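## Task

Arrange the rope flat on the table as a loop, either fully closed or open by at most about one finger's width, so that the aluminium cube and both steel parallels sit within it. The loop must hold its shape on its own, not because the robot is pressing on it. Finally release the rope and move the gripper away.

## Robot and tools

Robot: one arm, a Trossen WXAI-style follower, with six revolute joints and a two-finger parallel gripper. There is only this single arm. The only camera is cam_wrist (504x504 pixels), mounted on the wrist and looking forward along the fingers. Approximate intrinsics: fx = fy = 399.948, cx = 249.663, cy = 254.024, with mild radial distortion; its true mount may differ from the URDF frame by about 24 mm and about 5 degrees.

Frames: the scene frame has its origin on the table surface right beneath the arm base, +z up, +x forward, +y to the left when facing along +x. The arm base may be slightly tilted relative to the table. The gripper frame has the fingers pointing along its +x and closing along its y. The reported end_effector_position is the midpoint between the finger pads, roughly 3 to 4 cm back from the fingertips; at long reach it may be somewhat inaccurate.

Tool execute_actions: argument actions is a list holding zero or one item. An empty list just returns the current state (a look). An item with rows is a motion: rows is a list of 1 to 15 rows, each row being seven plain numbers for the single arm, in this order: waist, shoulder, elbow, wrist pitch, wrist yaw, wrist roll, then gripper opening. The six joint numbers are absolute target angles in radians (the same values the Joint positions line prints), not offsets. Ranges: waist -3.054 to 3.054, shoulder 0.000 to 3.142, elbow 0.000 to 2.356, wrist pitch -1.571 to 1.571, wrist yaw -1.571 to 1.571, wrist roll -3.142 to 3.142. A target more than 0.010 rad outside a range and farther out than the current angle gets the whole call rejected, and nothing moves. The opening is an absolute command on a -1 to 1 scale: +1 fully open (pads 0.088 m apart), about -0.80 is where empty fingers touch, and values below that change nothing. Full close takes at least about 0.5 s. steps (1 to 15, default 15) sets how many control steps of 1/30 s the motion lasts; row k is used on step k, and the final row repeats to fill the remainder. An item with only steps (up to 300) is a wait, counted from the previous result, and sends no command. Optional pictures (true/false) chooses whether camera images come back; by default they do.

Motion behaviour: each joint's commanded target is clamped to stay within a fixed lead of its measured angle per step (0.211 rad for waist, shoulder and elbow, 0.213 for wrist pitch, 0.267 for wrist yaw, 0.228 for wrist roll), and if the targets would move the gripper more than 70 mm from where it is, all are pulled back toward the measured angles. Big moves therefore need several calls. Friction may leave joints short of the target, especially at far reach, and tiny changes may not happen; read Joint positions after every move. The simulation keeps running while you compose a reply, and the arm keeps heading for the last row sent until it has nearly stopped.

Result lines: the state gives end_effector_position (m), end_effector_quat_wxyz, and linear and angular velocities in the scene frame. Joint positions and Joint velocities list the six joints (rad, rad/s) followed by the pad gap (m, m/s). grip_measured is the measured opening on the command scale; it can be off by about 1 mm consistently, and reads up to about 0.061 narrower while squeezing something hard. To hold an item securely, command roughly 0.07 below grip_measured; items under about 3 mm thick get proportionally less force. Grip force is about 34 to 49 N per pad. "joint sent to its limit" means a joint was clipped at its real end (possibly from an earlier action); its absence does not prove there is room left. "joint command not followed" means the clearance check altered or blocked targets. HELD marks steps where your row was not (fully) applied. MOTOR HOT warns from 50 °C; an OVER-TEMPERATURE FAULT at 95 °C freezes the arm, and if it does not cool within 30 to 60 s the power cuts and the arm goes limp. Holding loads heats motors, so do not grip longer than needed. If contact torque reaches a joint's load limit (waist 17.4, shoulder 21.6, elbow 21.5, wrist pitch 5.67, wrist yaw 5.65, wrist roll 5.3 N m, held weight included), the arm halts for 10 s and the rest of that call is dropped.

Tool zoom_image: camera must be "cam_wrist"; region is [x0, y0, x1, y1] in pixels of the latest full image, top-left at (0, 0), no larger than 504 by 504. It returns a closer, more detailed view and moves nothing.

Tool read_manual: optional section, only "licences"; returns URDF licence texts, no motion.

Tool finished_scene: scene is the integer number of the current scene. The rope loop must already be stable with the gripper released and away. Replying without any tool call ends everything.

Cautions: never push or knock anything off the table. Avoid dropping or slipping objects, slamming into the table, hard hits and strong pushes. Occasionally an outside disturbance nudges loose objects, so check the layout with the camera before finishing. Smooth motion and low effort are preferable.

Each tool is called after ">>>" as name(argument=value, ...) on one line, values as JSON.

## Session

>>> execute_actions(actions=[])

Scene clock: 0.00 s of 4397.00 s.
end_effector_position=(+0.3203, -0.2382, +0.2686) grip_measured=+0.842 end_effector_quat_wxyz=(+0.746, -0.608, -0.055, +0.267) end_effector_velocity=(-0.003, +0.006, -0.002) end_effector_angular_velocity=(-0.005, +0.000, +0.028)
Joint positions: [-0.402  1.126  1.109 -0.586 -0.473 -2.407  0.08 ]
Joint velocities: [ 0.002 -0.002 -0.007 -0.022 -0.007 -0.022 -0.   ]
Heat: hottest wrist pitch 20 °C (+0.0 °C/min).

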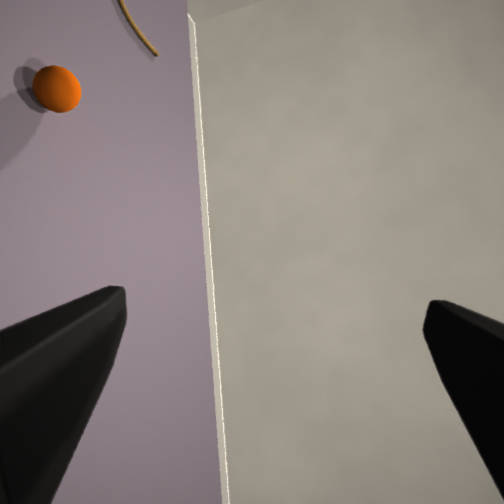

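>>> execute_actions(actions=[{"rows":[[0.6,1.6,1.4,-1.3,0.6,0,1]]}], pictures=false)

>>> execute_actions(actions=[{"steps":30}])

Scene clock: 22.50 s of 4397.00 s.
end_effector_position=(+0.2972, -0.0767, +0.2842) grip_measured=+1.000 end_effector_quat_wxyz=(+0.595, -0.552, +0.280, +0.513) end_effector_velocity=(-0.119, +0.266, +0.369) end_effector_angular_velocity=(+0.134, -0.760, -0.735)
Joint positions: [ 0.47   1.6    1.393 -1.278  0.548 -1.424  0.088]
Joint velocities: [ 1.751 -0.051  0.076 -0.168  0.535  1.985  0.   ]
Heat: hottest wrist pitch 21 °C (+2.7 °C/min).
Steps of this call (steps 1 to 90: nothing new was sent; then 19.00 s passed at rest; steps 91 to 105: all 15 steps of this action). Readings (joint positions):
91: [-0.375 1.159 1.146 -0.649 -0.401 -2.354]
92: [-0.317 1.208 1.210 -0.713 -0.319 -2.283]
94: [-0.195 1.328 1.327 -0.816 -0.165 -2.148]
98: [0.037 1.523 1.389 -1.050 0.135 -1.892]
105: the state above

Scene clock: 23.50 s of 4397.00 s.
end_effector_position=(+0.2859, -0.0583, +0.3090) grip_measured=+1.000 end_effector_quat_wxyz=(+0.826, -0.085, +0.510, +0.223) end_effector_velocity=(-0.003, +0.001, -0.002) end_effector_angular_velocity=(+0.007, +0.014, -0.007)
Joint positions: [ 0.599  1.6    1.396 -1.298  0.598 -0.005  0.088]
Joint velocities: [ 0.002 -0.002 -0.007 -0.007 -0.007  0.022  0.   ]
Heat: hottest wrist pitch 21 °C (+2.6 °C/min).
Steps of this call (steps 1 to 30: the robot went on to your last target). Readings (joint positions):
1: [0.522 1.600 1.395 -1.283 0.560 -1.357]
2: [0.560 1.600 1.396 -1.286 0.568 -1.290]
4: [0.595 1.600 1.396 -1.294 0.581 -1.156]
8: [0.599 1.600 1.396 -1.297 0.596 -0.886]
30: the state above

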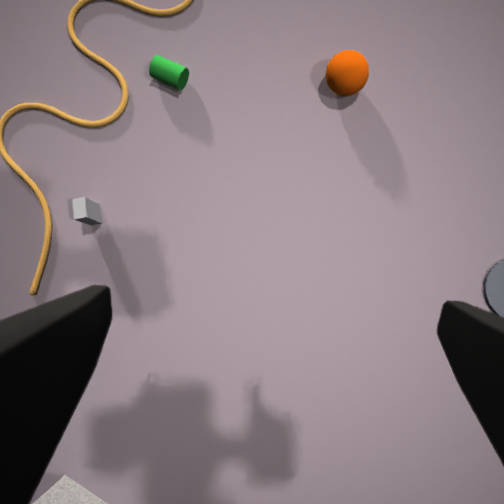

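>>> execute_actions(actions=[{"rows":[[0.95,1.9,1.6,-1.45,0.25,0.6,1]]}], pictures=false)

>>> execute_actions(actions=[{"steps":10}])

Scene clock: 39.17 s of 4397.00 s.
end_effector_position=(+0.2070, +0.0816, +0.3662) grip_measured=+1.000 end_effector_quat_wxyz=(+0.747, +0.032, +0.599, +0.288) end_effector_velocity=(+0.020, -0.008, +0.023) end_effector_angular_velocity=(+0.122, +0.095, -0.193)
Joint positions: [ 0.954  1.897  1.589 -1.447  0.256  0.584  0.088]
Joint velocities: [-0.051 -0.002  0.105 -0.007 -0.037  0.154  0.   ]
Heat: hottest wrist pitch 21 °C (+1.5 °C/min).
Steps of this call (steps 1 to 15: the robot went on to your last target; steps 16 to 90: nothing new was sent; then 12.17 s passed at rest; steps 91 to 105: all 15 steps of this action). Readings (joint positions):
91: [0.609 1.622 1.419 -1.333 0.569 0.035]
92: [0.638 1.653 1.457 -1.362 0.516 0.082]
94: [0.718 1.728 1.520 -1.378 0.419 0.171]
98: [0.893 1.859 1.571 -1.426 0.292 0.409]
105: the state above

Scene clock: 39.50 s of 4397.00 s.
end_effector_position=(+0.2073, +0.0813, +0.3668) grip_measured=+1.000 end_effector_quat_wxyz=(+0.746, +0.039, +0.601, +0.285) end_effector_velocity=(-0.003, -0.004, -0.002) end_effector_angular_velocity=(-0.015, +0.012, +0.017)
Joint positions: [ 0.952  1.897  1.593 -1.448  0.253  0.596  0.088]
Joint velocities: [-0.002 -0.002 -0.002 -0.022 -0.007 -0.007  0.   ]
Heat: hottest wrist pitch 21 °C (+1.5 °C/min).
Steps of this call (steps 1 to 10: the robot went on to your last target). Readings (joint positions):
1: [0.953 1.897 1.592 -1.447 0.255 0.588]
2: [0.952 1.897 1.593 -1.447 0.255 0.591]
4: [0.952 1.897 1.593 -1.448 0.253 0.594]
8: [0.952 1.897 1.593 -1.448 0.253 0.596]
10: the state above

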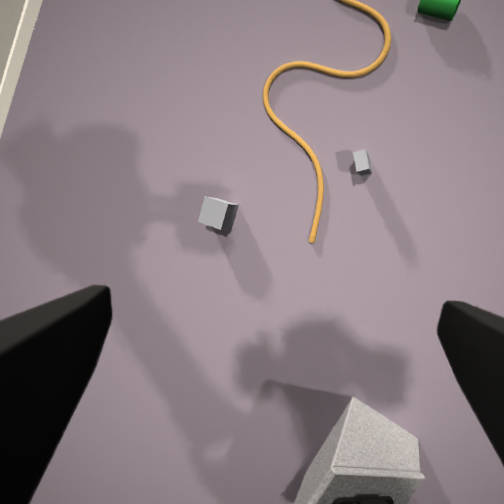

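>>> execute_actions(actions=[{"rows":[[0.1,1.5,1.5,-1.2,0.7,0.2,1]]}], pictures=false)

>>> execute_actions(actions=[{"steps":15}])

Scene clock: 50.60 s of 4397.00 s.
end_effector_position=(+0.3280, -0.1710, +0.3034) grip_measured=+1.000 end_effector_quat_wxyz=(+0.852, +0.148, +0.503, +0.004) end_effector_velocity=(+0.022, -0.473, -0.429) end_effector_angular_velocity=(-0.144, +1.234, -1.341)
Joint positions: [ 0.325  1.506  1.523 -1.204  0.687  0.215  0.088]
Joint velocities: [-1.868 -0.12  -0.066  0.051  0.139 -0.139  0.   ]
Heat: hottest wrist pitch 21 °C (+1.2 °C/min).
Steps of this call (steps 1 to 30: the robot went on to your last target; steps 31 to 90: nothing new was sent; then 7.60 s passed at rest; steps 91 to 105: all 15 steps of this action). Readings (joint positions):
91: [0.945 1.878 1.583 -1.418 0.278 0.564]
92: [0.922 1.854 1.564 -1.373 0.326 0.520]
94: [0.852 1.796 1.546 -1.315 0.423 0.440]
98: [0.697 1.653 1.536 -1.249 0.576 0.310]
105: the state above

Scene clock: 51.10 s of 4397.00 s.
end_effector_position=(+0.3229, -0.2219, +0.2497) grip_measured=+1.000 end_effector_quat_wxyz=(+0.808, +0.176, +0.557, -0.075) end_effector_velocity=(-0.003, +0.001, -0.003) end_effector_angular_velocity=(+0.002, +0.012, +0.013)
Joint positions: [ 0.105  1.504  1.51  -1.201  0.701  0.203  0.088]
Joint velocities: [-0.007 -0.002 -0.007 -0.007 -0.007 -0.007  0.   ]
Heat: hottest wrist pitch 21 °C (+1.2 °C/min).
Steps of this call (steps 1 to 15: the robot went on to your last target). Readings (joint positions):
1: [0.263 1.505 1.520 -1.203 0.691 0.211]
2: [0.205 1.505 1.518 -1.202 0.695 0.209]
4: [0.130 1.505 1.511 -1.202 0.701 0.207]
8: [0.105 1.504 1.510 -1.202 0.701 0.204]
15: the state above

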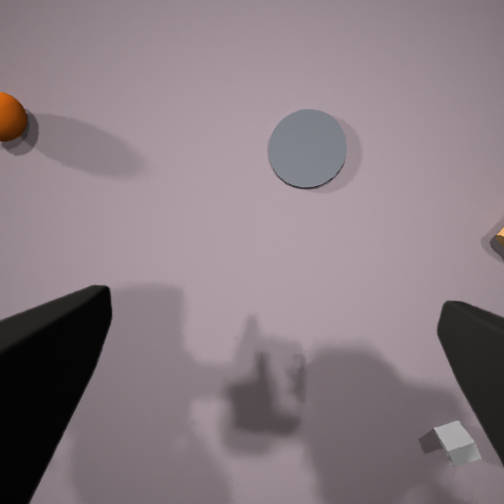

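>>> execute_actions(actions=[{"rows":[[-0.312,1.183,1.109,-1.199,0.738,-0.43,1]]}], pictures=false)

>>> execute_actions(actions=[{"steps":12}])

Scene clock: 68.97 s of 4397.00 s.
end_effector_position=(+0.1869, -0.2683, +0.1485) grip_measured=+1.000 end_effector_quat_wxyz=(+0.717, -0.003, +0.697, +0.002) end_effector_velocity=(-0.013, +0.000, -0.002) end_effector_angular_velocity=(+0.013, +0.006, +0.124)
Joint positions: [-0.304  1.194  1.122 -1.201  0.739 -0.413  0.088]
Joint velocities: [-0.032 -0.046 -0.027 -0.007 -0.022 -0.154  0.   ]
Heat: hottest waist 21 °C (+1.0 °C/min).
Steps of this call (steps 1 to 15: the robot went on to your last target; steps 16 to 90: nothing new was sent; then 14.37 s passed at rest; steps 91 to 105: all 15 steps of this action). Readings (joint positions):
91: [0.093 1.481 1.485 -1.180 0.700 0.162]
92: [0.059 1.449 1.443 -1.185 0.703 0.112]
94: [-0.036 1.363 1.349 -1.199 0.719 0.012]
98: [-0.241 1.217 1.187 -1.202 0.738 -0.230]
105: the state above

Scene clock: 69.37 s of 4397.00 s.
end_effector_position=(+0.1857, -0.2690, +0.1485) grip_measured=+1.000 end_effector_quat_wxyz=(+0.717, -0.007, +0.697, +0.005) end_effector_velocity=(-0.002, -0.000, +0.001) end_effector_angular_velocity=(+0.006, -0.003, -0.011)
Joint positions: [-0.308  1.189  1.12  -1.201  0.739 -0.427  0.088]
Joint velocities: [-0.002 -0.007  0.002 -0.007 -0.007  0.007  0.   ]
Heat: hottest waist 21 °C (+1.0 °C/min).
Steps of this call (steps 1 to 12: the robot went on to your last target). Readings (joint positions):
1: [-0.305 1.192 1.121 -1.201 0.739 -0.418]
2: [-0.306 1.191 1.121 -1.201 0.739 -0.420]
4: [-0.307 1.189 1.121 -1.201 0.739 -0.424]
8: [-0.307 1.189 1.120 -1.201 0.739 -0.426]
12: the state above

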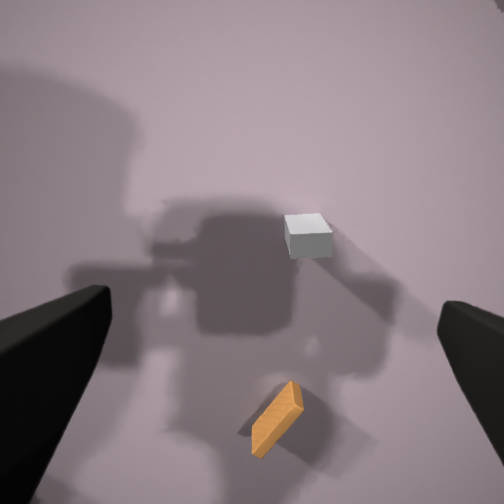

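>>> execute_actions(actions=[{"rows":[[-0.40,1.21,1.07,-1.08,0.70,-0.52,1],[-0.40,1.21,1.07,-1.08,0.70,-0.52,1],[-0.40,1.21,1.07,-1.08,0.70,-0.52,1],[-0.40,1.21,1.07,-1.08,0.70,-0.52,1],[-0.54,1.245,0.99,-0.86,0.65,-0.69,1]]}])

Scene clock: 76.83 s of 4397.00 s.
end_effector_position=(+0.1916, -0.2814, +0.0874) grip_measured=+1.000 end_effector_quat_wxyz=(+0.715, -0.002, +0.699, +0.003) end_effector_velocity=(-0.002, +0.005, -0.003) end_effector_angular_velocity=(+0.033, -0.003, +0.047)
Joint positions: [-0.534  1.239  1.    -0.865  0.654 -0.684  0.088]
Joint velocities: [-0.017 -0.002 -0.007 -0.007 -0.037 -0.051  0.   ]
Heat: hottest wrist pitch 21 °C (+1.0 °C/min).
Steps of this call (steps 1 to 30: the robot went on to your last target; steps 31 to 90: nothing new was sent; then 3.97 s passed at rest; steps 91 to 105: all 15 steps of this action). Readings (joint positions):
91: [-0.319 1.189 1.112 -1.173 0.728 -0.451]
92: [-0.343 1.189 1.104 -1.139 0.720 -0.472]
94: [-0.378 1.197 1.092 -1.109 0.713 -0.496]
98: [-0.505 1.228 1.023 -0.922 0.668 -0.642]
105: the state above

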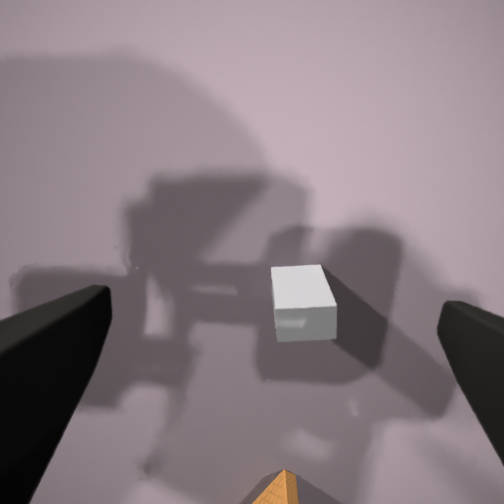

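>>> execute_actions(actions=[{"rows":[[-0.61,1.26,0.94,-0.75,0.62,-0.77,0.4],[-0.61,1.26,0.94,-0.75,0.62,-0.77,0.4],[-0.61,1.26,0.94,-0.75,0.62,-0.77,0.4],[-0.61,1.26,0.94,-0.75,0.62,-0.77,0.4],[-0.683,1.285,0.90,-0.635,0.583,-0.85,0.4]]}])

Scene clock: 85.57 s of 4397.00 s.
end_effector_position=(+0.1857, -0.2887, +0.0452) grip_measured=+0.405 end_effector_quat_wxyz=(+0.716, -0.005, +0.698, +0.001) end_effector_velocity=(+0.002, -0.001, +0.000) end_effector_angular_velocity=(+0.007, -0.018, +0.010)
Joint positions: [-0.678  1.276  0.91  -0.639  0.586 -0.845  0.059]
Joint velocities: [-0.007 -0.002  0.002  0.007 -0.022 -0.022 -0.002]
Heat: hottest wrist pitch 21 °C (+0.0 °C/min).
Steps of this call (steps 1 to 15: the robot went on to your last target; steps 16 to 90: nothing new was sent; then 5.23 s passed at rest; steps 91 to 105: all 15 steps of this action). Readings (joint positions):
91: [-0.544 1.239 0.990 -0.835 0.642 -0.708]
92: [-0.561 1.240 0.980 -0.803 0.636 -0.727]
94: [-0.591 1.247 0.964 -0.778 0.631 -0.748]
98: [-0.662 1.270 0.922 -0.670 0.597 -0.823]
105: the state above

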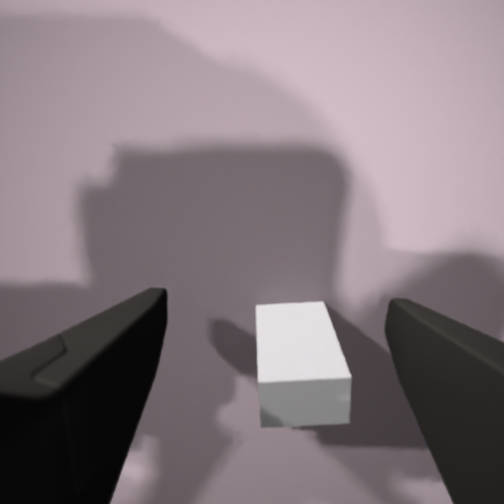

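Width ~17mm → about -0.45.

>>> execute_actions(actions=[{"rows":[[-0.683,1.285,0.90,-0.635,0.583,-0.85,-0.55]]}])

Scene clock: 89.07 s of 4397.00 s.
end_effector_position=(+0.1859, -0.2889, +0.0450) grip_measured=-0.470 end_effector_quat_wxyz=(+0.717, -0.006, +0.698, +0.001) end_effector_velocity=(-0.005, +0.002, -0.000) end_effector_angular_velocity=(+0.008, +0.020, +0.018)
Joint positions: [-0.679  1.276  0.91  -0.636  0.584 -0.848  0.016]
Joint velocities: [-0.002 -0.002 -0.002 -0.022  0.007 -0.007 -0.   ]
Heat: hottest wrist pitch 21 °C (+0.0 °C/min).
Steps of this call (steps 1 to 15: the robot went on to your last target; steps 16 to 90: nothing new was sent; steps 91 to 105: all 15 steps of this action). Readings (joint positions):
91: [-0.679 1.276 0.910 -0.636 0.586 -0.847]
92: [-0.679 1.276 0.910 -0.636 0.586 -0.847]
94: [-0.679 1.276 0.910 -0.636 0.586 -0.847]
98: [-0.679 1.276 0.910 -0.636 0.585 -0.848]
105: the state above

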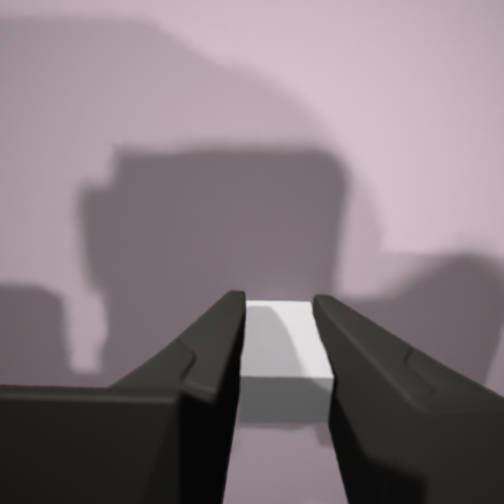

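>>> execute_actions(actions=[{"rows":[[-0.61,1.26,0.94,-0.75,0.62,-0.77,-0.55],[-0.61,1.26,0.94,-0.75,0.62,-0.77,-0.55],[-0.61,1.26,0.94,-0.75,0.62,-0.77,-0.55],[-0.54,1.245,0.99,-0.86,0.65,-0.69,-0.55],[-0.54,1.245,0.99,-0.86,0.65,-0.69,-0.55],[-0.54,1.245,0.99,-0.86,0.65,-0.69,-0.55],[-0.4,1.22,1.07,-1.08,0.7,-0.52,-0.55],[-0.4,1.22,1.07,-1.08,0.7,-0.52,-0.55],[-0.3,1.25,1.12,-1.2,0.73,-0.43,-0.55],[-0.3,1.25,1.12,-1.2,0.73,-0.43,-0.55],[0.578,2.627,1.647,-1.2,0.634,0.745,-0.55]]}], pictures=false)

>>> execute_actions(actions=[{"rows":[[0.578,2.627,1.647,-1.091,0.634,0.745,-0.55]]}], pictures=false)

>>> execute_actions(actions=[{"steps":30}])

Scene clock: 98.83 s of 4397.00 s.
end_effector_position=(+0.2765, -0.2375, +0.1629) grip_measured=-0.470 end_effector_quat_wxyz=(+0.751, +0.040, +0.659, +0.029) end_effector_velocity=(+0.472, +0.271, +0.257) end_effector_angular_velocity=(+0.411, -0.566, -0.177)
Joint positions: [-0.151  1.464  1.315 -1.163  0.655 -0.25   0.016]
Joint velocities: [ 1.404  1.419  1.36  -0.403 -0.168  1.531  0.   ]
Heat: hottest wrist pitch 21 °C (+0.0 °C/min).
Steps of this call (steps 1 to 15: the robot went on to your last target; steps 16 to 90: nothing new was sent; then 6.27 s passed at rest; steps 91 to 105: all 15 steps of this action). Readings (joint positions):
91: [-0.672 1.276 0.915 -0.657 0.594 -0.831]
92: [-0.656 1.276 0.920 -0.690 0.602 -0.813]
94: [-0.620 1.271 0.932 -0.749 0.617 -0.772]
98: [-0.500 1.255 1.003 -0.928 0.668 -0.626]
105: the state above

Scene clock: 99.33 s of 4397.00 s.
end_effector_position=(+0.3979, -0.0131, +0.2521) grip_measured=-0.470 end_effector_quat_wxyz=(+0.805, +0.112, +0.581, +0.045) end_effector_velocity=(-0.077, +0.596, +0.021) end_effector_angular_velocity=(-0.044, +0.177, +0.264)
Joint positions: [ 0.427  2.028  1.626 -1.093  0.64   0.393  0.016]
Joint velocities: [ 1.062  1.116  0.076 -0.007 -0.022  1.253 -0.   ]
Heat: hottest wrist pitch 21 °C (+0.0 °C/min).
Steps of this call (steps 1 to 15: all 15 steps of this action). Readings (joint positions):
1: [-0.107 1.506 1.354 -1.159 0.651 -0.206]
2: [-0.067 1.547 1.391 -1.143 0.648 -0.162]
4: [0.010 1.626 1.470 -1.124 0.646 -0.073]
8: [0.167 1.775 1.583 -1.100 0.645 0.104]
15: the state above

Scene clock: 100.33 s of 4397.00 s.
end_effector_position=(+0.3341, +0.1588, +0.1205) grip_measured=-0.470 end_effector_quat_wxyz=(+0.715, -0.009, +0.699, +0.007) end_effector_velocity=(-0.001, -0.004, -0.002) end_effector_angular_velocity=(-0.012, +0.007, +0.009)
Joint positions: [ 0.58   2.625  1.644 -1.091  0.634  0.742  0.016]
Joint velocities: [-0.007 -0.002 -0.007 -0.007  0.007 -0.007 -0.   ]
Heat: hottest wrist pitch 21 °C (+0.0 °C/min).
Steps of this call (steps 1 to 30: the robot went on to your last target). Readings (joint positions):
1: [0.462 2.067 1.629 -1.093 0.639 0.440]
2: [0.493 2.110 1.633 -1.092 0.639 0.492]
4: [0.544 2.202 1.642 -1.089 0.637 0.598]
8: [0.583 2.405 1.645 -1.089 0.635 0.701]
30: the state above
The arm was judged still, so your last target was given up. Only a new action makes it travel on or press farther. Fingers that are still opening or closing keep moving.

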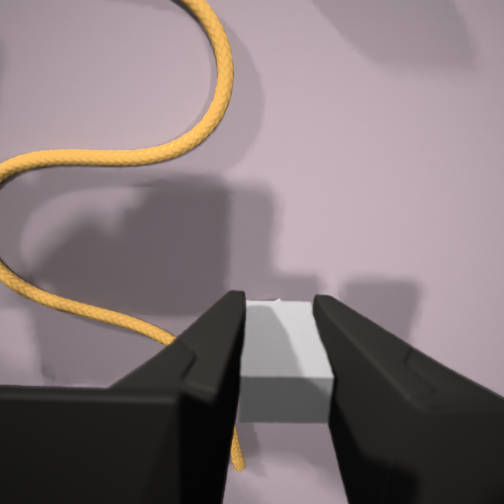

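>>> execute_actions(actions=[{"rows":[[0.55,2.643,1.612,-1.02,0.647,0.713,-0.55],[0.55,2.643,1.612,-1.02,0.647,0.713,-0.55],[0.55,2.643,1.612,-1.02,0.647,0.713,-0.55],[0.52,2.66,1.575,-0.95,0.66,0.68,-0.55],[0.52,2.66,1.575,-0.95,0.66,0.68,-0.55],[0.52,2.66,1.575,-0.95,0.66,0.68,-0.55],[0.49,2.675,1.54,-0.88,0.672,0.65,-0.55],[0.49,2.675,1.54,-0.88,0.672,0.65,-0.55],[0.49,2.675,1.54,-0.88,0.672,0.65,-0.55],[0.4655,2.69,1.508,-0.811,0.684,0.618,-0.55]]}], pictures=false)

>>> execute_actions(actions=[{"steps":10}])

Scene clock: 105.80 s of 4397.00 s.
end_effector_position=(+0.3393, +0.1575, +0.0523) grip_measured=-0.470 end_effector_quat_wxyz=(+0.715, -0.000, +0.699, +0.004) end_effector_velocity=(-0.011, +0.002, -0.034) end_effector_angular_velocity=(-0.001, +0.017, +0.029)
Joint positions: [ 0.465  2.682  1.518 -0.825  0.679  0.626  0.016]
Joint velocities: [-0.042  0.032 -0.081  0.125  0.007 -0.066  0.   ]
Heat: hottest waist 21 °C (+0.0 °C/min).
Steps of this call (steps 1 to 90: nothing new was sent; then 1.97 s passed at rest; steps 91 to 105: all 15 steps of this action). Readings (joint positions):
91: [0.578 2.625 1.640 -1.078 0.635 0.738]
92: [0.575 2.625 1.636 -1.056 0.638 0.731]
94: [0.562 2.629 1.623 -1.020 0.644 0.715]
98: [0.519 2.646 1.579 -0.930 0.662 0.675]
105: the state above

Scene clock: 106.13 s of 4397.00 s.
end_effector_position=(+0.3407, +0.1584, +0.0519) grip_measured=-0.470 end_effector_quat_wxyz=(+0.718, +0.001, +0.696, +0.004) end_effector_velocity=(+0.001, -0.001, -0.001) end_effector_angular_velocity=(+0.009, +0.005, -0.002)
Joint positions: [ 0.465  2.683  1.516 -0.813  0.682  0.621  0.016]
Joint velocities: [-0.007 -0.002 -0.002  0.007 -0.007 -0.007 -0.   ]
Heat: hottest waist 21 °C (+0.0 °C/min).
Steps of this call (steps 1 to 10: the robot went on to your last target). Readings (joint positions):
1: [0.464 2.683 1.517 -0.821 0.680 0.624]
2: [0.465 2.683 1.517 -0.818 0.680 0.623]
4: [0.465 2.683 1.517 -0.814 0.682 0.622]
8: [0.465 2.683 1.516 -0.813 0.682 0.621]
10: the state above

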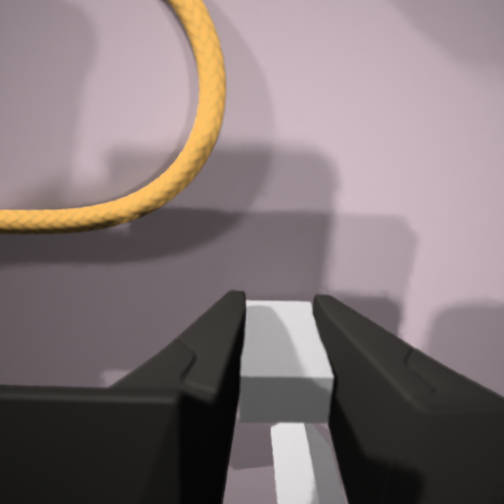

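>>> execute_actions(actions=[{"rows":[[0.4655,2.70,1.498,-0.805,0.684,0.618,-0.55]],"steps":10}], pictures=false)

Scene clock: 109.03 s of 4397.00 s.
end_effector_position=(+0.3381, +0.1594, +0.0493) grip_measured=-0.470 end_effector_quat_wxyz=(+0.717, -0.002, +0.697, +0.005) end_effector_velocity=(-0.005, +0.001, -0.005) end_effector_angular_velocity=(-0.000, +0.014, +0.013)
Joint positions: [ 0.465  2.687  1.509 -0.806  0.683  0.621  0.016]
Joint velocities: [-0.002  0.007 -0.012  0.007 -0.007 -0.007  0.   ]
Heat: hottest waist 22 °C (+1.0 °C/min).
Steps of this call (steps 1 to 30: the robot went on to your last target; steps 31 to 77: nothing new was sent; steps 78 to 87: all 10 steps of this action). Readings (joint positions):
78: [0.465 2.683 1.515 -0.810 0.682 0.621]
79: [0.465 2.683 1.513 -0.809 0.682 0.621]
81: [0.465 2.685 1.511 -0.808 0.682 0.621]
85: [0.465 2.687 1.509 -0.807 0.683 0.621]
87: the state above

>>> execute_actions(actions=[{"rows":[[0.452,2.705,1.495,-0.80,0.684,0.618,-0.55],[0.452,2.705,1.495,-0.80,0.684,0.618,-0.55],[0.452,2.705,1.495,-0.80,0.684,0.618,-0.55],[0.452,2.705,1.495,-0.80,0.684,0.618,-0.55],[0.452,2.705,1.495,-0.80,0.684,0.618,-0.55],[0.452,2.705,1.495,-0.80,0.684,0.618,-0.55],[0.452,2.705,1.495,-0.80,0.684,0.618,-0.55],[0.452,2.705,1.495,-0.80,0.684,0.618,-0.55],[0.452,2.705,1.495,-0.80,0.684,0.618,-0.1]]}], pictures=false)

>>> execute_actions(actions=[{"rows":[[0.49,2.675,1.54,-0.88,0.672,0.65,-0.1],[0.49,2.675,1.54,-0.88,0.672,0.65,-0.1],[0.52,2.66,1.575,-0.95,0.66,0.68,-0.1],[0.52,2.66,1.575,-0.95,0.66,0.68,-0.1],[0.55,2.643,1.612,-1.02,0.647,0.713,0],[0.55,2.643,1.612,-1.02,0.647,0.713,0],[0.578,2.627,1.647,-1.091,0.634,0.745,1],[0.578,2.627,1.647,-1.091,0.634,0.745,1],[0.578,2.627,1.647,-1.091,0.634,0.745,1],[0.75,2.68,1.63,-1.07,0.55,0.9,1],[0.75,2.68,1.63,-1.07,0.55,0.9,1],[0.75,2.68,1.63,-1.07,0.55,0.9,1],[0.9,2.76,1.61,-1.05,0.45,1.05,1],[0.9,2.76,1.61,-1.05,0.45,1.05,1],[1.078,2.863,1.578,-1.017,0.341,1.208,1]]}], pictures=false)

>>> execute_actions(actions=[{"steps":20}])

Scene clock: 120.97 s of 4397.00 s.
end_effector_position=(+0.3372, +0.1582, +0.0452) grip_measured=-0.137 end_effector_quat_wxyz=(+0.714, -0.001, +0.700, +0.003) end_effector_velocity=(-0.004, -0.003, -0.005) end_effector_angular_velocity=(-0.002, +0.024, +0.009)
Joint positions: [ 0.457  2.692  1.505 -0.801  0.683  0.621  0.032]
Joint velocities: [-0.012  0.002 -0.007 -0.007 -0.007 -0.007  0.02 ]
Heat: hottest waist 24 °C (+3.0 °C/min).
Steps of this call (steps 1 to 15: the robot went on to your last target; steps 16 to 90: nothing new was sent; then 8.43 s passed at rest; steps 91 to 105: all 15 steps of this action). Readings (joint positions):
91: [0.465 2.688 1.508 -0.805 0.683 0.621]
92: [0.465 2.688 1.507 -0.805 0.683 0.621]
94: [0.465 2.688 1.507 -0.804 0.683 0.621]
98: [0.465 2.688 1.507 -0.803 0.683 0.621]
105: the state above

Scene clock: 121.47 s of 4397.00 s.
end_effector_position=(+0.2808, +0.2286, +0.1432) grip_measured=+0.909 end_effector_quat_wxyz=(+0.725, +0.031, +0.688, +0.017) end_effector_velocity=(-0.453, +0.424, +0.011) end_effector_angular_velocity=(+0.263, +0.229, +0.202)
Joint positions: [ 0.784  2.688  1.637 -1.051  0.51   0.952  0.084]
Joint velocities: [ 1.248  0.652 -0.061  0.198 -0.989  1.018  0.078]
Heat: hottest waist 24 °C (+3.0 °C/min).
Steps of this call (steps 1 to 15: all 15 steps of this action). Readings (joint positions):
1: [0.458 2.692 1.509 -0.816 0.683 0.625]
2: [0.463 2.692 1.515 -0.839 0.681 0.631]
4: [0.483 2.688 1.535 -0.897 0.671 0.654]
8: [0.548 2.661 1.601 -1.025 0.647 0.713]
15: the state above

Scene clock: 122.13 s of 4397.00 s.
end_effector_position=(+0.1648, +0.2900, +0.1177) grip_measured=+1.000 end_effector_quat_wxyz=(+0.717, -0.006, +0.697, +0.008) end_effector_velocity=(-0.001, -0.002, -0.000) end_effector_angular_velocity=(-0.004, +0.011, -0.007)
Joint positions: [ 1.079  2.855  1.585 -1.017  0.343  1.205  0.088]
Joint velocities: [-0.002 -0.002 -0.002 -0.007 -0.007  0.007  0.   ]
Heat: hottest waist 24 °C (+3.0 °C/min).
Steps of this call (steps 1 to 20: the robot went on to your last target). Readings (joint positions):
1: [0.826 2.710 1.634 -1.043 0.480 0.990]
2: [0.866 2.734 1.631 -1.037 0.453 1.030]
4: [0.950 2.783 1.617 -1.029 0.407 1.103]
8: [1.083 2.847 1.590 -1.022 0.350 1.182]
20: the state above

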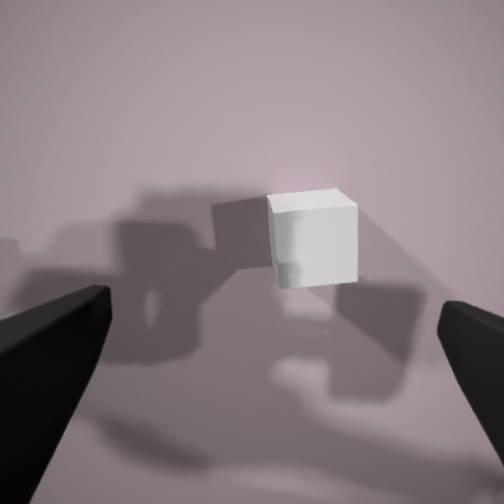

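>>> execute_actions(actions=[{"rows":[[1.05,2.87,1.535,-0.947,0.36,1.15,1],[1.05,2.87,1.535,-0.947,0.36,1.15,1],[1.05,2.87,1.535,-0.947,0.36,1.15,1],[1.02,2.885,1.487,-0.877,0.38,1.1,1],[1.02,2.885,1.487,-0.877,0.38,1.1,1],[1.02,2.885,1.487,-0.877,0.38,1.1,1],[0.99,2.9,1.44,-0.806,0.398,1.06,0.8],[0.99,2.9,1.44,-0.806,0.398,1.06,0.8],[0.99,2.9,1.44,-0.806,0.398,1.06,0.6],[0.962,2.92,1.385,-0.736,0.416,1.03,0.5]]}], pictures=false)

>>> execute_actions(actions=[{"steps":8}])

Scene clock: 130.43 s of 4397.00 s.
end_effector_position=(+0.1722, +0.2744, +0.0468) grip_measured=+0.537 end_effector_quat_wxyz=(+0.714, -0.032, +0.699, +0.034) end_effector_velocity=(+0.013, +0.013, -0.003) end_effector_angular_velocity=(+0.054, -0.104, +0.061)
Joint positions: [ 0.966  2.908  1.401 -0.75   0.409  1.039  0.065]
Joint velocities: [ 0.007 -0.002 -0.027  0.125  0.066 -0.095 -0.021]
Heat: hottest waist 23 °C (+2.0 °C/min).
Steps of this call (steps 1 to 15: the robot went on to your last target; steps 16 to 90: nothing new was sent; then 4.80 s passed at rest; steps 91 to 105: all 15 steps of this action). Readings (joint positions):
91: [1.078 2.855 1.578 -1.002 0.344 1.195]
92: [1.074 2.855 1.570 -0.982 0.348 1.182]
94: [1.061 2.857 1.550 -0.948 0.357 1.154]
98: [1.019 2.870 1.490 -0.857 0.382 1.094]
105: the state above

Scene clock: 130.70 s of 4397.00 s.
end_effector_position=(+0.1733, +0.2757, +0.0463) grip_measured=+0.504 end_effector_quat_wxyz=(+0.717, -0.031, +0.696, +0.037) end_effector_velocity=(-0.001, +0.004, -0.006) end_effector_angular_velocity=(+0.033, -0.006, +0.006)
Joint positions: [ 0.966  2.908  1.398 -0.737  0.414  1.033  0.064]
Joint velocities: [-0.002 -0.002 -0.032  0.066 -0.007 -0.022 -0.001]
Heat: hottest waist 23 °C (+2.0 °C/min).
Steps of this call (steps 1 to 8: the robot went on to your last target). Readings (joint positions):
1: [0.966 2.908 1.401 -0.746 0.412 1.037]
2: [0.966 2.908 1.401 -0.740 0.414 1.035]
4: [0.966 2.908 1.399 -0.737 0.414 1.034]
8: the state above

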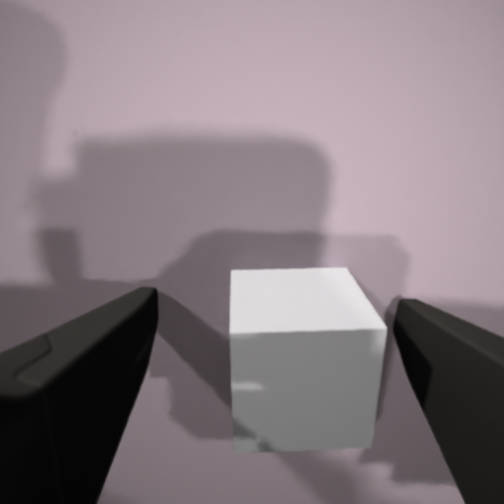

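>>> execute_actions(actions=[{"rows":[[0.966,2.908,1.398,-0.736,0.416,1.03,-0.26]]}], pictures=false)

Scene clock: 137.53 s of 4397.00 s.
end_effector_position=(+0.1734, +0.2756, +0.0461) grip_measured=-0.224 end_effector_quat_wxyz=(+0.717, -0.031, +0.696, +0.037) end_effector_velocity=(-0.005, -0.003, -0.000) end_effector_angular_velocity=(-0.010, +0.030, +0.029)
Joint positions: [ 0.966  2.908  1.397 -0.736  0.414  1.033  0.028]
Joint velocities: [-0.002 -0.002 -0.002 -0.022 -0.022 -0.022  0.   ]
Heat: hottest shoulder 24 °C (+3.0 °C/min).
Steps of this call (steps 1 to 30: the robot went on to your last target; steps 31 to 90: nothing new was sent; then 3.33 s passed at rest; steps 91 to 105: all 15 steps of this action). Readings (joint positions):
91: [0.966 2.908 1.397 -0.736 0.414 1.033]
92: [0.966 2.908 1.397 -0.736 0.414 1.033]
94: [0.966 2.908 1.397 -0.736 0.414 1.033]
98: [0.966 2.908 1.397 -0.736 0.414 1.033]
105: the state above

>>> execute_actions(actions=[{"rows":[[0.966,2.908,1.398,-0.736,0.416,1.03,-0.31],[0.99,2.89,1.44,-0.806,0.398,1.06,-0.31],[0.99,2.89,1.44,-0.806,0.398,1.06,-0.31],[1.02,2.87,1.49,-0.877,0.38,1.1,-0.31],[1.02,2.87,1.49,-0.877,0.38,1.1,-0.31],[1.03,2.85,1.56,-0.96,0.38,1.1,-0.31],[1.03,2.85,1.56,-0.96,0.38,1.1,-0.31],[1.0,2.83,1.63,-1.04,0.4,1.1,-0.31],[1.0,2.83,1.63,-1.04,0.4,1.1,-0.31],[0.9,2.82,1.7,-1.09,0.46,1.03,-0.31],[0.9,2.82,1.7,-1.09,0.46,1.03,-0.31],[0.78,2.81,1.77,-1.13,0.53,0.94,-0.31],[0.78,2.81,1.77,-1.13,0.53,0.94,-0.31],[0.78,2.81,1.77,-1.13,0.53,0.94,-0.31],[0.663,2.80,1.84,-1.17,0.593,0.84,-0.31]]}], pictures=false)

>>> execute_actions(actions=[{"steps":15}])

Scene clock: 144.33 s of 4397.00 s.
end_effector_position=(+0.2660, +0.2579, +0.1323) grip_measured=-0.224 end_effector_quat_wxyz=(+0.726, -0.012, +0.688, +0.022) end_effector_velocity=(+0.508, -0.290, +0.011) end_effector_angular_velocity=(-0.107, +0.131, -0.092)
Joint positions: [ 0.843  2.819  1.742 -1.102  0.506  0.962  0.028]
Joint velocities: [-1.306 -0.173  0.842 -0.608  0.696 -1.048 -0.   ]
Heat: hottest shoulder 25 °C (+4.0 °C/min).
Steps of this call (steps 1 to 15: the robot went on to your last target; steps 16 to 90: nothing new was sent; then 3.30 s passed at rest; steps 91 to 105: all 15 steps of this action). Readings (joint positions):
91: [0.966 2.908 1.397 -0.736 0.414 1.033]
92: [0.967 2.908 1.403 -0.750 0.414 1.037]
94: [0.978 2.906 1.424 -0.799 0.403 1.056]
98: [1.017 2.885 1.517 -0.933 0.386 1.088]
105: the state above

Scene clock: 144.83 s of 4397.00 s.
end_effector_position=(+0.3266, +0.2118, +0.1224) grip_measured=-0.224 end_effector_quat_wxyz=(+0.714, -0.009, +0.700, +0.004) end_effector_velocity=(+0.000, -0.003, -0.000) end_effector_angular_velocity=(-0.010, +0.000, +0.009)
Joint positions: [ 0.667  2.799  1.833 -1.167  0.591  0.843  0.028]
Joint velocities: [-0.002 -0.002 -0.002 -0.007  0.007 -0.007 -0.   ]
Heat: hottest shoulder 25 °C (+4.1 °C/min).
Steps of this call (steps 1 to 15: the robot went on to your last target). Readings (joint positions):
1: [0.799 2.814 1.769 -1.119 0.530 0.929]
2: [0.755 2.810 1.792 -1.132 0.551 0.903]
4: [0.682 2.804 1.820 -1.150 0.579 0.871]
8: [0.641 2.799 1.832 -1.164 0.591 0.849]
15: the state above

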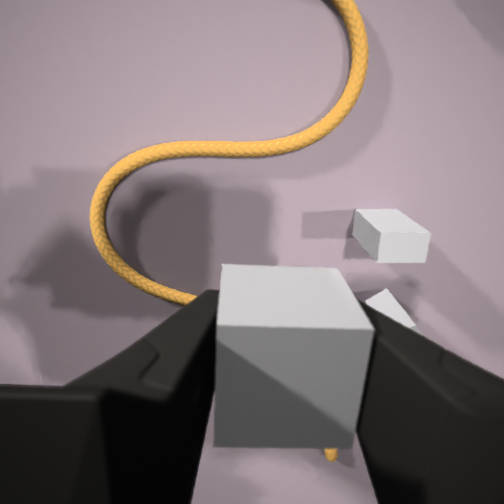

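>>> execute_actions(actions=[{"rows":[[0.66,2.85,1.85,-1.13,0.597,0.83,-0.31],[0.66,2.85,1.85,-1.13,0.597,0.83,-0.31],[0.66,2.85,1.85,-1.13,0.597,0.83,-0.31],[0.63,2.875,1.81,-1.05,0.61,0.8,-0.31],[0.63,2.875,1.81,-1.05,0.61,0.8,-0.31],[0.63,2.875,1.81,-1.05,0.61,0.8,-0.31],[0.60,2.89,1.775,-0.98,0.622,0.77,-0.31],[0.60,2.89,1.775,-0.98,0.622,0.77,-0.31],[0.60,2.89,1.775,-0.98,0.622,0.77,-0.31],[0.578,2.908,1.737,-0.91,0.634,0.745,-0.31]]}], pictures=false)

>>> execute_actions(actions=[{"steps":10}])

Scene clock: 151.83 s of 4397.00 s.
end_effector_position=(+0.3305, +0.2236, +0.0496) grip_measured=-0.224 end_effector_quat_wxyz=(+0.713, -0.004, +0.701, +0.004) end_effector_velocity=(-0.022, +0.005, -0.052) end_effector_angular_velocity=(-0.021, +0.040, +0.023)
Joint positions: [ 0.575  2.899  1.748 -0.925  0.63   0.752  0.028]
Joint velocities: [-0.042  0.066 -0.1    0.139  0.007 -0.037  0.   ]
Heat: hottest shoulder 25 °C (+4.1 °C/min).
Steps of this call (steps 1 to 15: the robot went on to your last target; steps 16 to 90: nothing new was sent; then 3.50 s passed at rest; steps 91 to 105: all 15 steps of this action). Readings (joint positions):
91: [0.666 2.804 1.834 -1.165 0.592 0.841]
92: [0.666 2.810 1.837 -1.153 0.594 0.838]
94: [0.663 2.826 1.839 -1.124 0.597 0.828]
98: [0.634 2.859 1.811 -1.030 0.611 0.793]
105: the state above

Scene clock: 152.17 s of 4397.00 s.
end_effector_position=(+0.3309, +0.2251, +0.0486) grip_measured=-0.224 end_effector_quat_wxyz=(+0.715, -0.003, +0.699, +0.005) end_effector_velocity=(-0.001, +0.002, -0.000) end_effector_angular_velocity=(+0.020, +0.013, +0.002)
Joint positions: [ 0.576  2.901  1.745 -0.912  0.632  0.748  0.028]
Joint velocities: [-0.002 -0.002 -0.002  0.007 -0.022 -0.007  0.   ]
Heat: hottest shoulder 25 °C (+4.1 °C/min).
Steps of this call (steps 1 to 10: the robot went on to your last target). Readings (joint positions):
1: [0.575 2.901 1.746 -0.921 0.630 0.751]
2: [0.575 2.901 1.745 -0.918 0.630 0.750]
4: [0.576 2.901 1.745 -0.914 0.631 0.749]
8: [0.576 2.901 1.745 -0.912 0.632 0.748]
10: the state above

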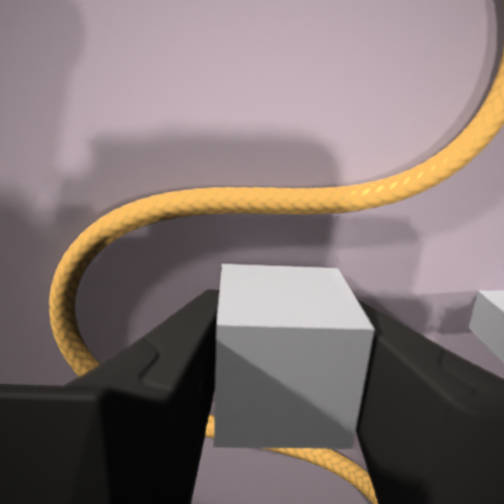

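Release, lift, and look at the far end.

>>> execute_actions(actions=[{"rows":[[0.576,2.901,1.745,-0.91,0.634,0.745,0.0],[0.576,2.901,1.745,-0.91,0.634,0.745,0.0],[0.576,2.901,1.745,-0.91,0.634,0.745,0.0],[0.576,2.901,1.745,-0.91,0.634,0.745,0.0],[0.576,2.901,1.745,-0.91,0.634,0.745,0.0],[0.60,2.88,1.78,-0.98,0.622,0.77,0],[0.60,2.88,1.78,-0.98,0.622,0.77,0],[0.63,2.865,1.815,-1.05,0.61,0.8,0],[0.63,2.865,1.815,-1.05,0.61,0.8,0],[0.66,2.84,1.85,-1.13,0.597,0.83,0],[0.66,2.84,1.85,-1.13,0.597,0.83,0],[0.68,2.8,1.88,-1.2,0.597,0.83,0],[0.68,2.8,1.88,-1.2,0.597,0.83,1],[0.68,2.7,1.9,-1.1,0.62,0.83,1],[0.62,2.55,1.95,-0.95,0.7,0.6,1]]}], pictures=false)

>>> execute_actions(actions=[{"steps":20}])

Scene clock: 158.63 s of 4397.00 s.
end_effector_position=(+0.3374, +0.2217, +0.1266) grip_measured=+0.292 end_effector_quat_wxyz=(+0.733, -0.006, +0.679, +0.020) end_effector_velocity=(+0.340, +0.038, +0.374) end_effector_angular_velocity=(+0.910, -1.408, +0.115)
Joint positions: [ 0.675  2.804  1.85  -1.114  0.61   0.794  0.053]
Joint velocities: [ 0.125 -0.755  0.266  0.886  0.359 -1.077  0.175]
Heat: hottest shoulder 26 °C (+5.0 °C/min).
Steps of this call (steps 1 to 30: the robot went on to your last target; steps 31 to 90: nothing new was sent; then 2.97 s passed at rest; steps 91 to 105: all 15 steps of this action). Readings (joint positions):
91: [0.576 2.901 1.745 -0.911 0.632 0.748]
92: [0.576 2.901 1.745 -0.911 0.632 0.748]
94: [0.576 2.901 1.745 -0.911 0.632 0.748]
98: [0.587 2.898 1.765 -0.972 0.626 0.766]
105: the state above

Scene clock: 159.30 s of 4397.00 s.
end_effector_position=(+0.4427, +0.1608, +0.2459) grip_measured=+1.000 end_effector_quat_wxyz=(+0.831, +0.128, +0.540, +0.030) end_effector_velocity=(+0.001, +0.000, +0.000) end_effector_angular_velocity=(+0.007, -0.001, +0.004)
Joint positions: [ 0.62   2.543  1.958 -0.951  0.7    0.603  0.088]
Joint velocities: [-0.002 -0.002 -0.002  0.007 -0.007 -0.007  0.   ]
Heat: hottest shoulder 26 °C (+5.1 °C/min).
Steps of this call (steps 1 to 20: the robot went on to your last target). Readings (joint positions):
1: [0.676 2.778 1.861 -1.082 0.623 0.763]
2: [0.673 2.751 1.874 -1.058 0.634 0.738]
4: [0.662 2.690 1.896 -1.023 0.655 0.693]
8: [0.632 2.579 1.938 -0.966 0.690 0.625]
20: the state above

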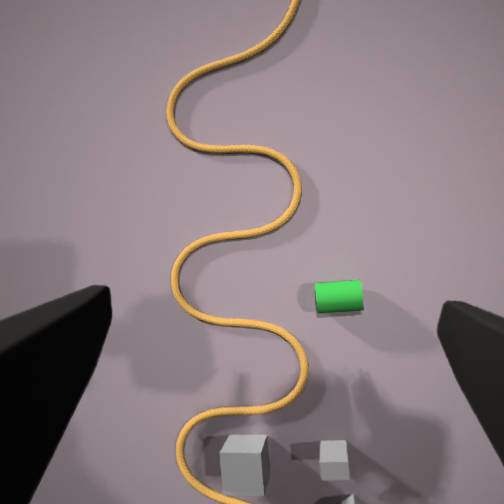

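>>> execute_actions(actions=[{"rows":[[0.55,2.6,1.85,-0.8,0.78,0.47,1],[0.55,2.6,1.85,-0.8,0.78,0.47,1],[0.55,2.6,1.85,-0.8,0.78,0.47,1],[0.55,2.6,1.85,-0.8,0.78,0.47,1],[0.485,2.665,1.722,-0.646,0.845,0.342,1]]}])

Scene clock: 183.03 s of 4397.00 s.
end_effector_position=(+0.4424, +0.1575, +0.1124) grip_measured=+1.000 end_effector_quat_wxyz=(+0.822, -0.006, +0.570, +0.007) end_effector_velocity=(+0.017, +0.017, +0.030) end_effector_angular_velocity=(-0.011, -0.162, -0.045)
Joint positions: [ 0.478  2.669  1.726 -0.653  0.84   0.348  0.088]
Joint velocities: [ 0.066 -0.002 -0.002  0.139  0.081 -0.022  0.   ]
Heat: hottest waist 28 °C (+4.0 °C/min).
Steps of this call (steps 1 to 15: the robot went on to your last target; steps 16 to 90: nothing new was sent; then 20.23 s passed at rest; steps 91 to 105: all 15 steps of this action). Readings (joint positions):
91: [0.618 2.547 1.939 -0.913 0.717 0.570]
92: [0.610 2.548 1.921 -0.870 0.738 0.538]
94: [0.586 2.562 1.895 -0.835 0.760 0.503]
98: [0.520 2.616 1.790 -0.703 0.818 0.393]
105: the state above

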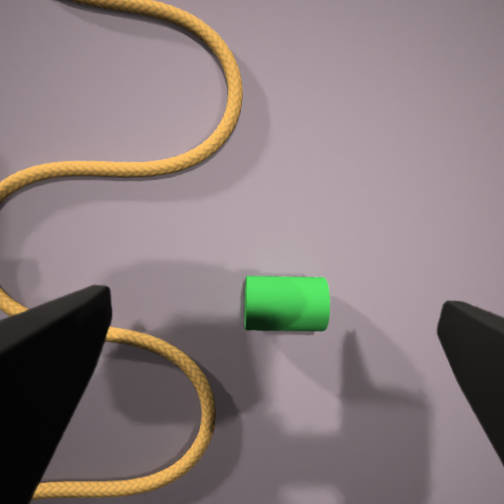

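>>> execute_actions(actions=[{"rows":[[0.45,2.67,1.675,-0.56,0.845,0.3,0.3],[0.45,2.67,1.675,-0.56,0.845,0.3,0.3],[0.45,2.67,1.675,-0.56,0.845,0.3,0.3],[0.425,2.68,1.64,-0.48,0.845,0.26,0.3],[0.425,2.68,1.64,-0.48,0.845,0.26,0.3],[0.425,2.68,1.64,-0.48,0.845,0.26,0.3],[0.40,2.695,1.605,-0.40,0.845,0.22,0.3],[0.40,2.695,1.605,-0.40,0.845,0.22,0.3],[0.40,2.695,1.605,-0.40,0.845,0.22,0.3],[0.374,2.71,1.565,-0.33,0.842,0.18,0.3]]}], pictures=false)

>>> execute_actions(actions=[{"steps":10}])

Scene clock: 194.43 s of 4397.00 s.
end_effector_position=(+0.4468, +0.1489, +0.0518) grip_measured=+0.305 end_effector_quat_wxyz=(+0.825, -0.005, +0.565, +0.003) end_effector_velocity=(-0.032, +0.010, -0.067) end_effector_angular_velocity=(-0.051, +0.081, +0.091)
Joint positions: [ 0.375  2.698  1.579 -0.345  0.844  0.189  0.054]
Joint velocities: [-0.056  0.085 -0.115  0.139 -0.007 -0.095 -0.002]
Heat: hottest waist 29 °C (+5.0 °C/min).
Steps of this call (steps 1 to 15: the robot went on to your last target; steps 16 to 90: nothing new was sent; then 7.90 s passed at rest; steps 91 to 105: all 15 steps of this action). Readings (joint positions):
91: [0.486 2.664 1.718 -0.626 0.844 0.334]
92: [0.482 2.664 1.710 -0.602 0.844 0.324]
94: [0.469 2.664 1.692 -0.562 0.844 0.303]
98: [0.427 2.669 1.644 -0.458 0.844 0.252]
105: the state above

Scene clock: 194.77 s of 4397.00 s.
end_effector_position=(+0.4467, +0.1500, +0.0502) grip_measured=+0.303 end_effector_quat_wxyz=(+0.826, -0.005, +0.563, +0.003) end_effector_velocity=(-0.002, +0.002, -0.001) end_effector_angular_velocity=(+0.015, +0.011, +0.018)
Joint positions: [ 0.374  2.701  1.574 -0.331  0.844  0.183  0.054]
Joint velocities: [-0.002 -0.002 -0.002 -0.007 -0.022 -0.007 -0.   ]
Heat: hottest waist 29 °C (+5.1 °C/min).
Steps of this call (steps 1 to 10: the robot went on to your last target). Readings (joint positions):
1: [0.374 2.701 1.576 -0.342 0.844 0.187]
2: [0.374 2.701 1.574 -0.338 0.844 0.186]
4: [0.374 2.701 1.574 -0.334 0.844 0.184]
8: [0.374 2.701 1.574 -0.331 0.844 0.183]
10: the state above

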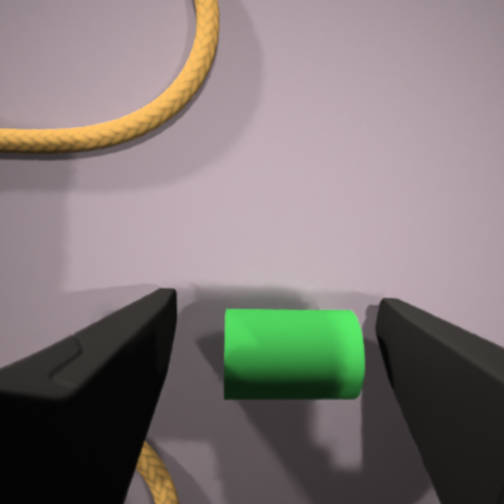

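Slightly back and down, then close.

>>> execute_actions(actions=[{"rows":[[0.374,2.715,1.545,-0.32,0.842,0.18,0.3],[0.374,2.715,1.545,-0.32,0.842,0.18,0.3],[0.374,2.715,1.545,-0.32,0.842,0.18,0.3],[0.374,2.715,1.545,-0.32,0.842,0.18,0.3],[0.374,2.715,1.545,-0.32,0.842,0.18,0.3],[0.374,2.715,1.545,-0.32,0.842,0.18,0.3],[0.374,2.715,1.545,-0.32,0.842,0.18,-0.17]]}])

Scene clock: 201.60 s of 4397.00 s.
end_effector_position=(+0.4418, +0.1514, +0.0465) grip_measured=-0.149 end_effector_quat_wxyz=(+0.824, -0.008, +0.566, +0.005) end_effector_velocity=(+0.001, -0.002, +0.002) end_effector_angular_velocity=(+0.005, +0.002, +0.006)
Joint positions: [ 0.375  2.702  1.555 -0.321  0.843  0.183  0.032]
Joint velocities: [-0.002 -0.007  0.002 -0.007 -0.007 -0.007 -0.009]
Heat: hottest waist 30 °C (+6.1 °C/min).
Steps of this call (steps 1 to 30: the robot went on to your last target; steps 31 to 90: nothing new was sent; then 3.33 s passed at rest; steps 91 to 105: all 15 steps of this action). Readings (joint positions):
91: [0.374 2.701 1.571 -0.327 0.844 0.183]
92: [0.374 2.701 1.567 -0.325 0.844 0.183]
94: [0.374 2.701 1.562 -0.324 0.844 0.183]
98: [0.375 2.702 1.555 -0.322 0.843 0.183]
105: the state above

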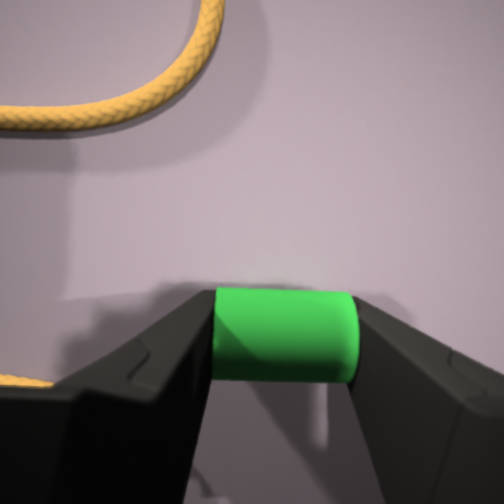

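>>> execute_actions(actions=[{"rows":[[0.374,2.70,1.555,-0.32,0.842,0.18,-0.24],[0.374,2.70,1.555,-0.32,0.842,0.18,-0.24],[0.40,2.67,1.58,-0.40,0.845,0.2,-0.24],[0.40,2.64,1.58,-0.40,0.845,0.2,-0.24],[0.40,2.58,1.58,-0.5,0.845,0.2,-0.24],[0.40,2.52,1.58,-0.5,0.845,0.2,-0.24],[0.38,2.46,1.56,-0.6,0.84,0.2,-0.24],[0.35,2.4,1.54,-0.65,0.83,0.15,-0.24],[0.32,2.34,1.52,-0.7,0.82,0.1,-0.24],[0.29,2.28,1.5,-0.75,0.81,0.1,-0.24],[0.26,2.22,1.48,-0.8,0.8,0.05,-0.24],[0.23,2.16,1.46,-0.85,0.8,0.05,-0.24],[0.2,2.1,1.44,-0.9,0.8,0,-0.24],[0.17,2.04,1.42,-0.95,0.79,0,-0.24],[0.1,1.9,1.36,-1.0,0.78,0,-0.24]]}], pictures=false)

>>> execute_actions(actions=[{"rows":[[0.1,1.9,1.36,-1.0,0.78,0,-0.24],[0.1,1.9,1.36,-1.0,0.78,0,-0.24],[0.1,1.9,1.36,-1.0,0.78,0,-0.24],[0.1,1.9,1.36,-1.0,0.78,0,-0.24],[0.05,1.8,1.33,-1.03,0.77,-0.05,-0.24],[0.05,1.8,1.33,-1.03,0.77,-0.05,-0.24],[0,1.7,1.29,-1.06,0.77,-0.1,-0.24],[0,1.7,1.29,-1.06,0.77,-0.1,-0.24],[-0.07,1.6,1.25,-1.08,0.76,-0.18,-0.24],[-0.07,1.6,1.25,-1.08,0.76,-0.18,-0.24],[-0.14,1.5,1.21,-1.08,0.75,-0.26,-0.24],[-0.14,1.5,1.21,-1.08,0.75,-0.26,-0.24],[-0.22,1.4,1.17,-1.08,0.74,-0.34,-0.24],[-0.22,1.4,1.17,-1.08,0.74,-0.34,-0.24],[-0.40,1.21,1.07,-1.08,0.70,-0.52,-0.24]]}], pictures=false)

>>> execute_actions(actions=[{"rows":[[-0.40,1.21,1.07,-1.08,0.70,-0.52,-0.24],[-0.40,1.21,1.07,-1.08,0.70,-0.52,-0.24],[-0.40,1.21,1.07,-1.08,0.70,-0.52,-0.24],[-0.40,1.21,1.07,-1.08,0.70,-0.52,-0.24],[-0.40,1.21,1.07,-1.08,0.70,-0.52,-0.24],[-0.47,1.23,1.03,-0.97,0.675,-0.6,-0.24],[-0.47,1.23,1.03,-0.97,0.675,-0.6,-0.24],[-0.47,1.23,1.03,-0.97,0.675,-0.6,-0.24],[-0.54,1.245,0.99,-0.86,0.65,-0.69,-0.24],[-0.54,1.245,0.99,-0.86,0.65,-0.69,-0.24],[-0.54,1.245,0.99,-0.86,0.65,-0.69,-0.24],[-0.61,1.26,0.94,-0.75,0.62,-0.77,-0.24],[-0.61,1.26,0.94,-0.75,0.62,-0.77,-0.24],[-0.61,1.26,0.94,-0.75,0.62,-0.77,-0.24],[-0.683,1.285,0.90,-0.635,0.583,-0.85,-0.24]]}], pictures=false)

>>> execute_actions(actions=[{"steps":12}])

Scene clock: 217.40 s of 4397.00 s.
end_effector_position=(+0.4185, -0.0074, +0.1243) grip_measured=-0.186 end_effector_quat_wxyz=(+0.776, -0.054, +0.627, +0.041) end_effector_velocity=(-0.233, -0.569, -0.071) end_effector_angular_velocity=(-0.028, +0.933, -0.088)
Joint positions: [ 0.256  2.234  1.488 -0.818  0.809  0.057  0.03 ]
Joint velocities: [-0.95  -1.311 -0.608 -1.048 -0.139 -0.33   0.   ]
Heat: hottest waist 31 °C (+5.1 °C/min).
Steps of this call (steps 1 to 15: the robot went on to your last target; steps 16 to 90: nothing new was sent; then 12.30 s passed at rest; steps 91 to 105: all 15 steps of this action). Readings (joint positions):
91: [0.375 2.702 1.555 -0.321 0.843 0.183]
92: [0.375 2.702 1.555 -0.321 0.843 0.183]
94: [0.380 2.693 1.561 -0.359 0.843 0.187]
98: [0.393 2.583 1.557 -0.518 0.835 0.187]
105: the state above

Scene clock: 217.90 s of 4397.00 s.
end_effector_position=(+0.2629, -0.2385, +0.1361) grip_measured=-0.186 end_effector_quat_wxyz=(+0.733, -0.005, +0.680, +0.012) end_effector_velocity=(-0.431, -0.284, -0.129) end_effector_angular_velocity=(+0.191, +0.167, +0.125)
Joint positions: [-0.191  1.446  1.196 -1.069  0.742 -0.318  0.03 ]
Joint velocities: [-1.458 -1.59  -0.921  0.33  -0.505 -1.824  0.   ]
Heat: hottest waist 31 °C (+5.0 °C/min).
Steps of this call (steps 1 to 15: all 15 steps of this action). Readings (joint positions):
1: [0.223 2.189 1.467 -0.854 0.804 0.046]
2: [0.190 2.142 1.445 -0.890 0.799 0.036]
4: [0.132 2.044 1.400 -0.951 0.790 0.019]
8: [0.046 1.822 1.337 -1.023 0.777 -0.056]
15: the state above

Scene clock: 218.40 s of 4397.00 s.
end_effector_position=(+0.1900, -0.2838, +0.0690) grip_measured=-0.186 end_effector_quat_wxyz=(+0.716, -0.003, +0.698, +0.004) end_effector_velocity=(+0.025, -0.043, -0.246) end_effector_angular_velocity=(-0.054, -0.354, +0.048)
Joint positions: [-0.596  1.252  0.957 -0.764  0.623 -0.759  0.03 ]
Joint velocities: [-0.828  0.164 -0.603  1.648 -0.608 -1.15  -0.   ]
Heat: hottest waist 31 °C (+5.1 °C/min).
Steps of this call (steps 1 to 15: all 15 steps of this action). Readings (joint positions):
1: [-0.243 1.393 1.167 -1.070 0.729 -0.373]
2: [-0.296 1.341 1.138 -1.078 0.723 -0.417]
4: [-0.369 1.263 1.103 -1.085 0.719 -0.470]
8: [-0.436 1.222 1.068 -1.005 0.691 -0.559]
15: the state above

Scene clock: 218.80 s of 4397.00 s.
end_effector_position=(+0.1858, -0.2886, +0.0451) grip_measured=-0.186 end_effector_quat_wxyz=(+0.716, -0.006, +0.698, +0.001) end_effector_velocity=(-0.003, -0.003, -0.001) end_effector_angular_velocity=(-0.010, +0.010, +0.009)
Joint positions: [-0.678  1.276  0.91  -0.638  0.586 -0.846  0.03 ]
Joint velocities: [-0.012 -0.002 -0.002  0.007  0.007 -0.022 -0.   ]
Heat: hottest waist 31 °C (+5.0 °C/min).
Steps of this call (steps 1 to 12: the robot went on to your last target). Readings (joint positions):
1: [-0.623 1.257 0.942 -0.719 0.610 -0.787]
2: [-0.645 1.265 0.932 -0.692 0.604 -0.806]
4: [-0.669 1.274 0.917 -0.666 0.595 -0.828]
8: [-0.677 1.276 0.910 -0.642 0.587 -0.843]
12: the state above

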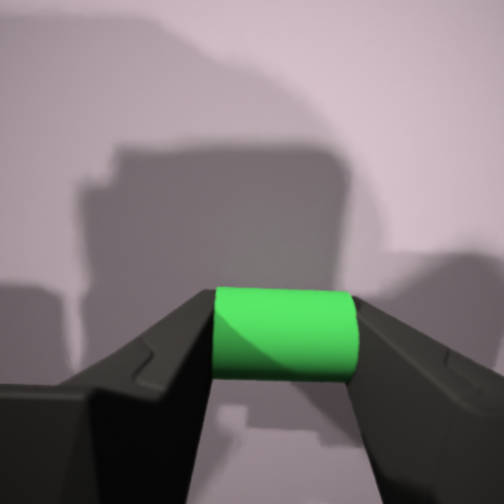

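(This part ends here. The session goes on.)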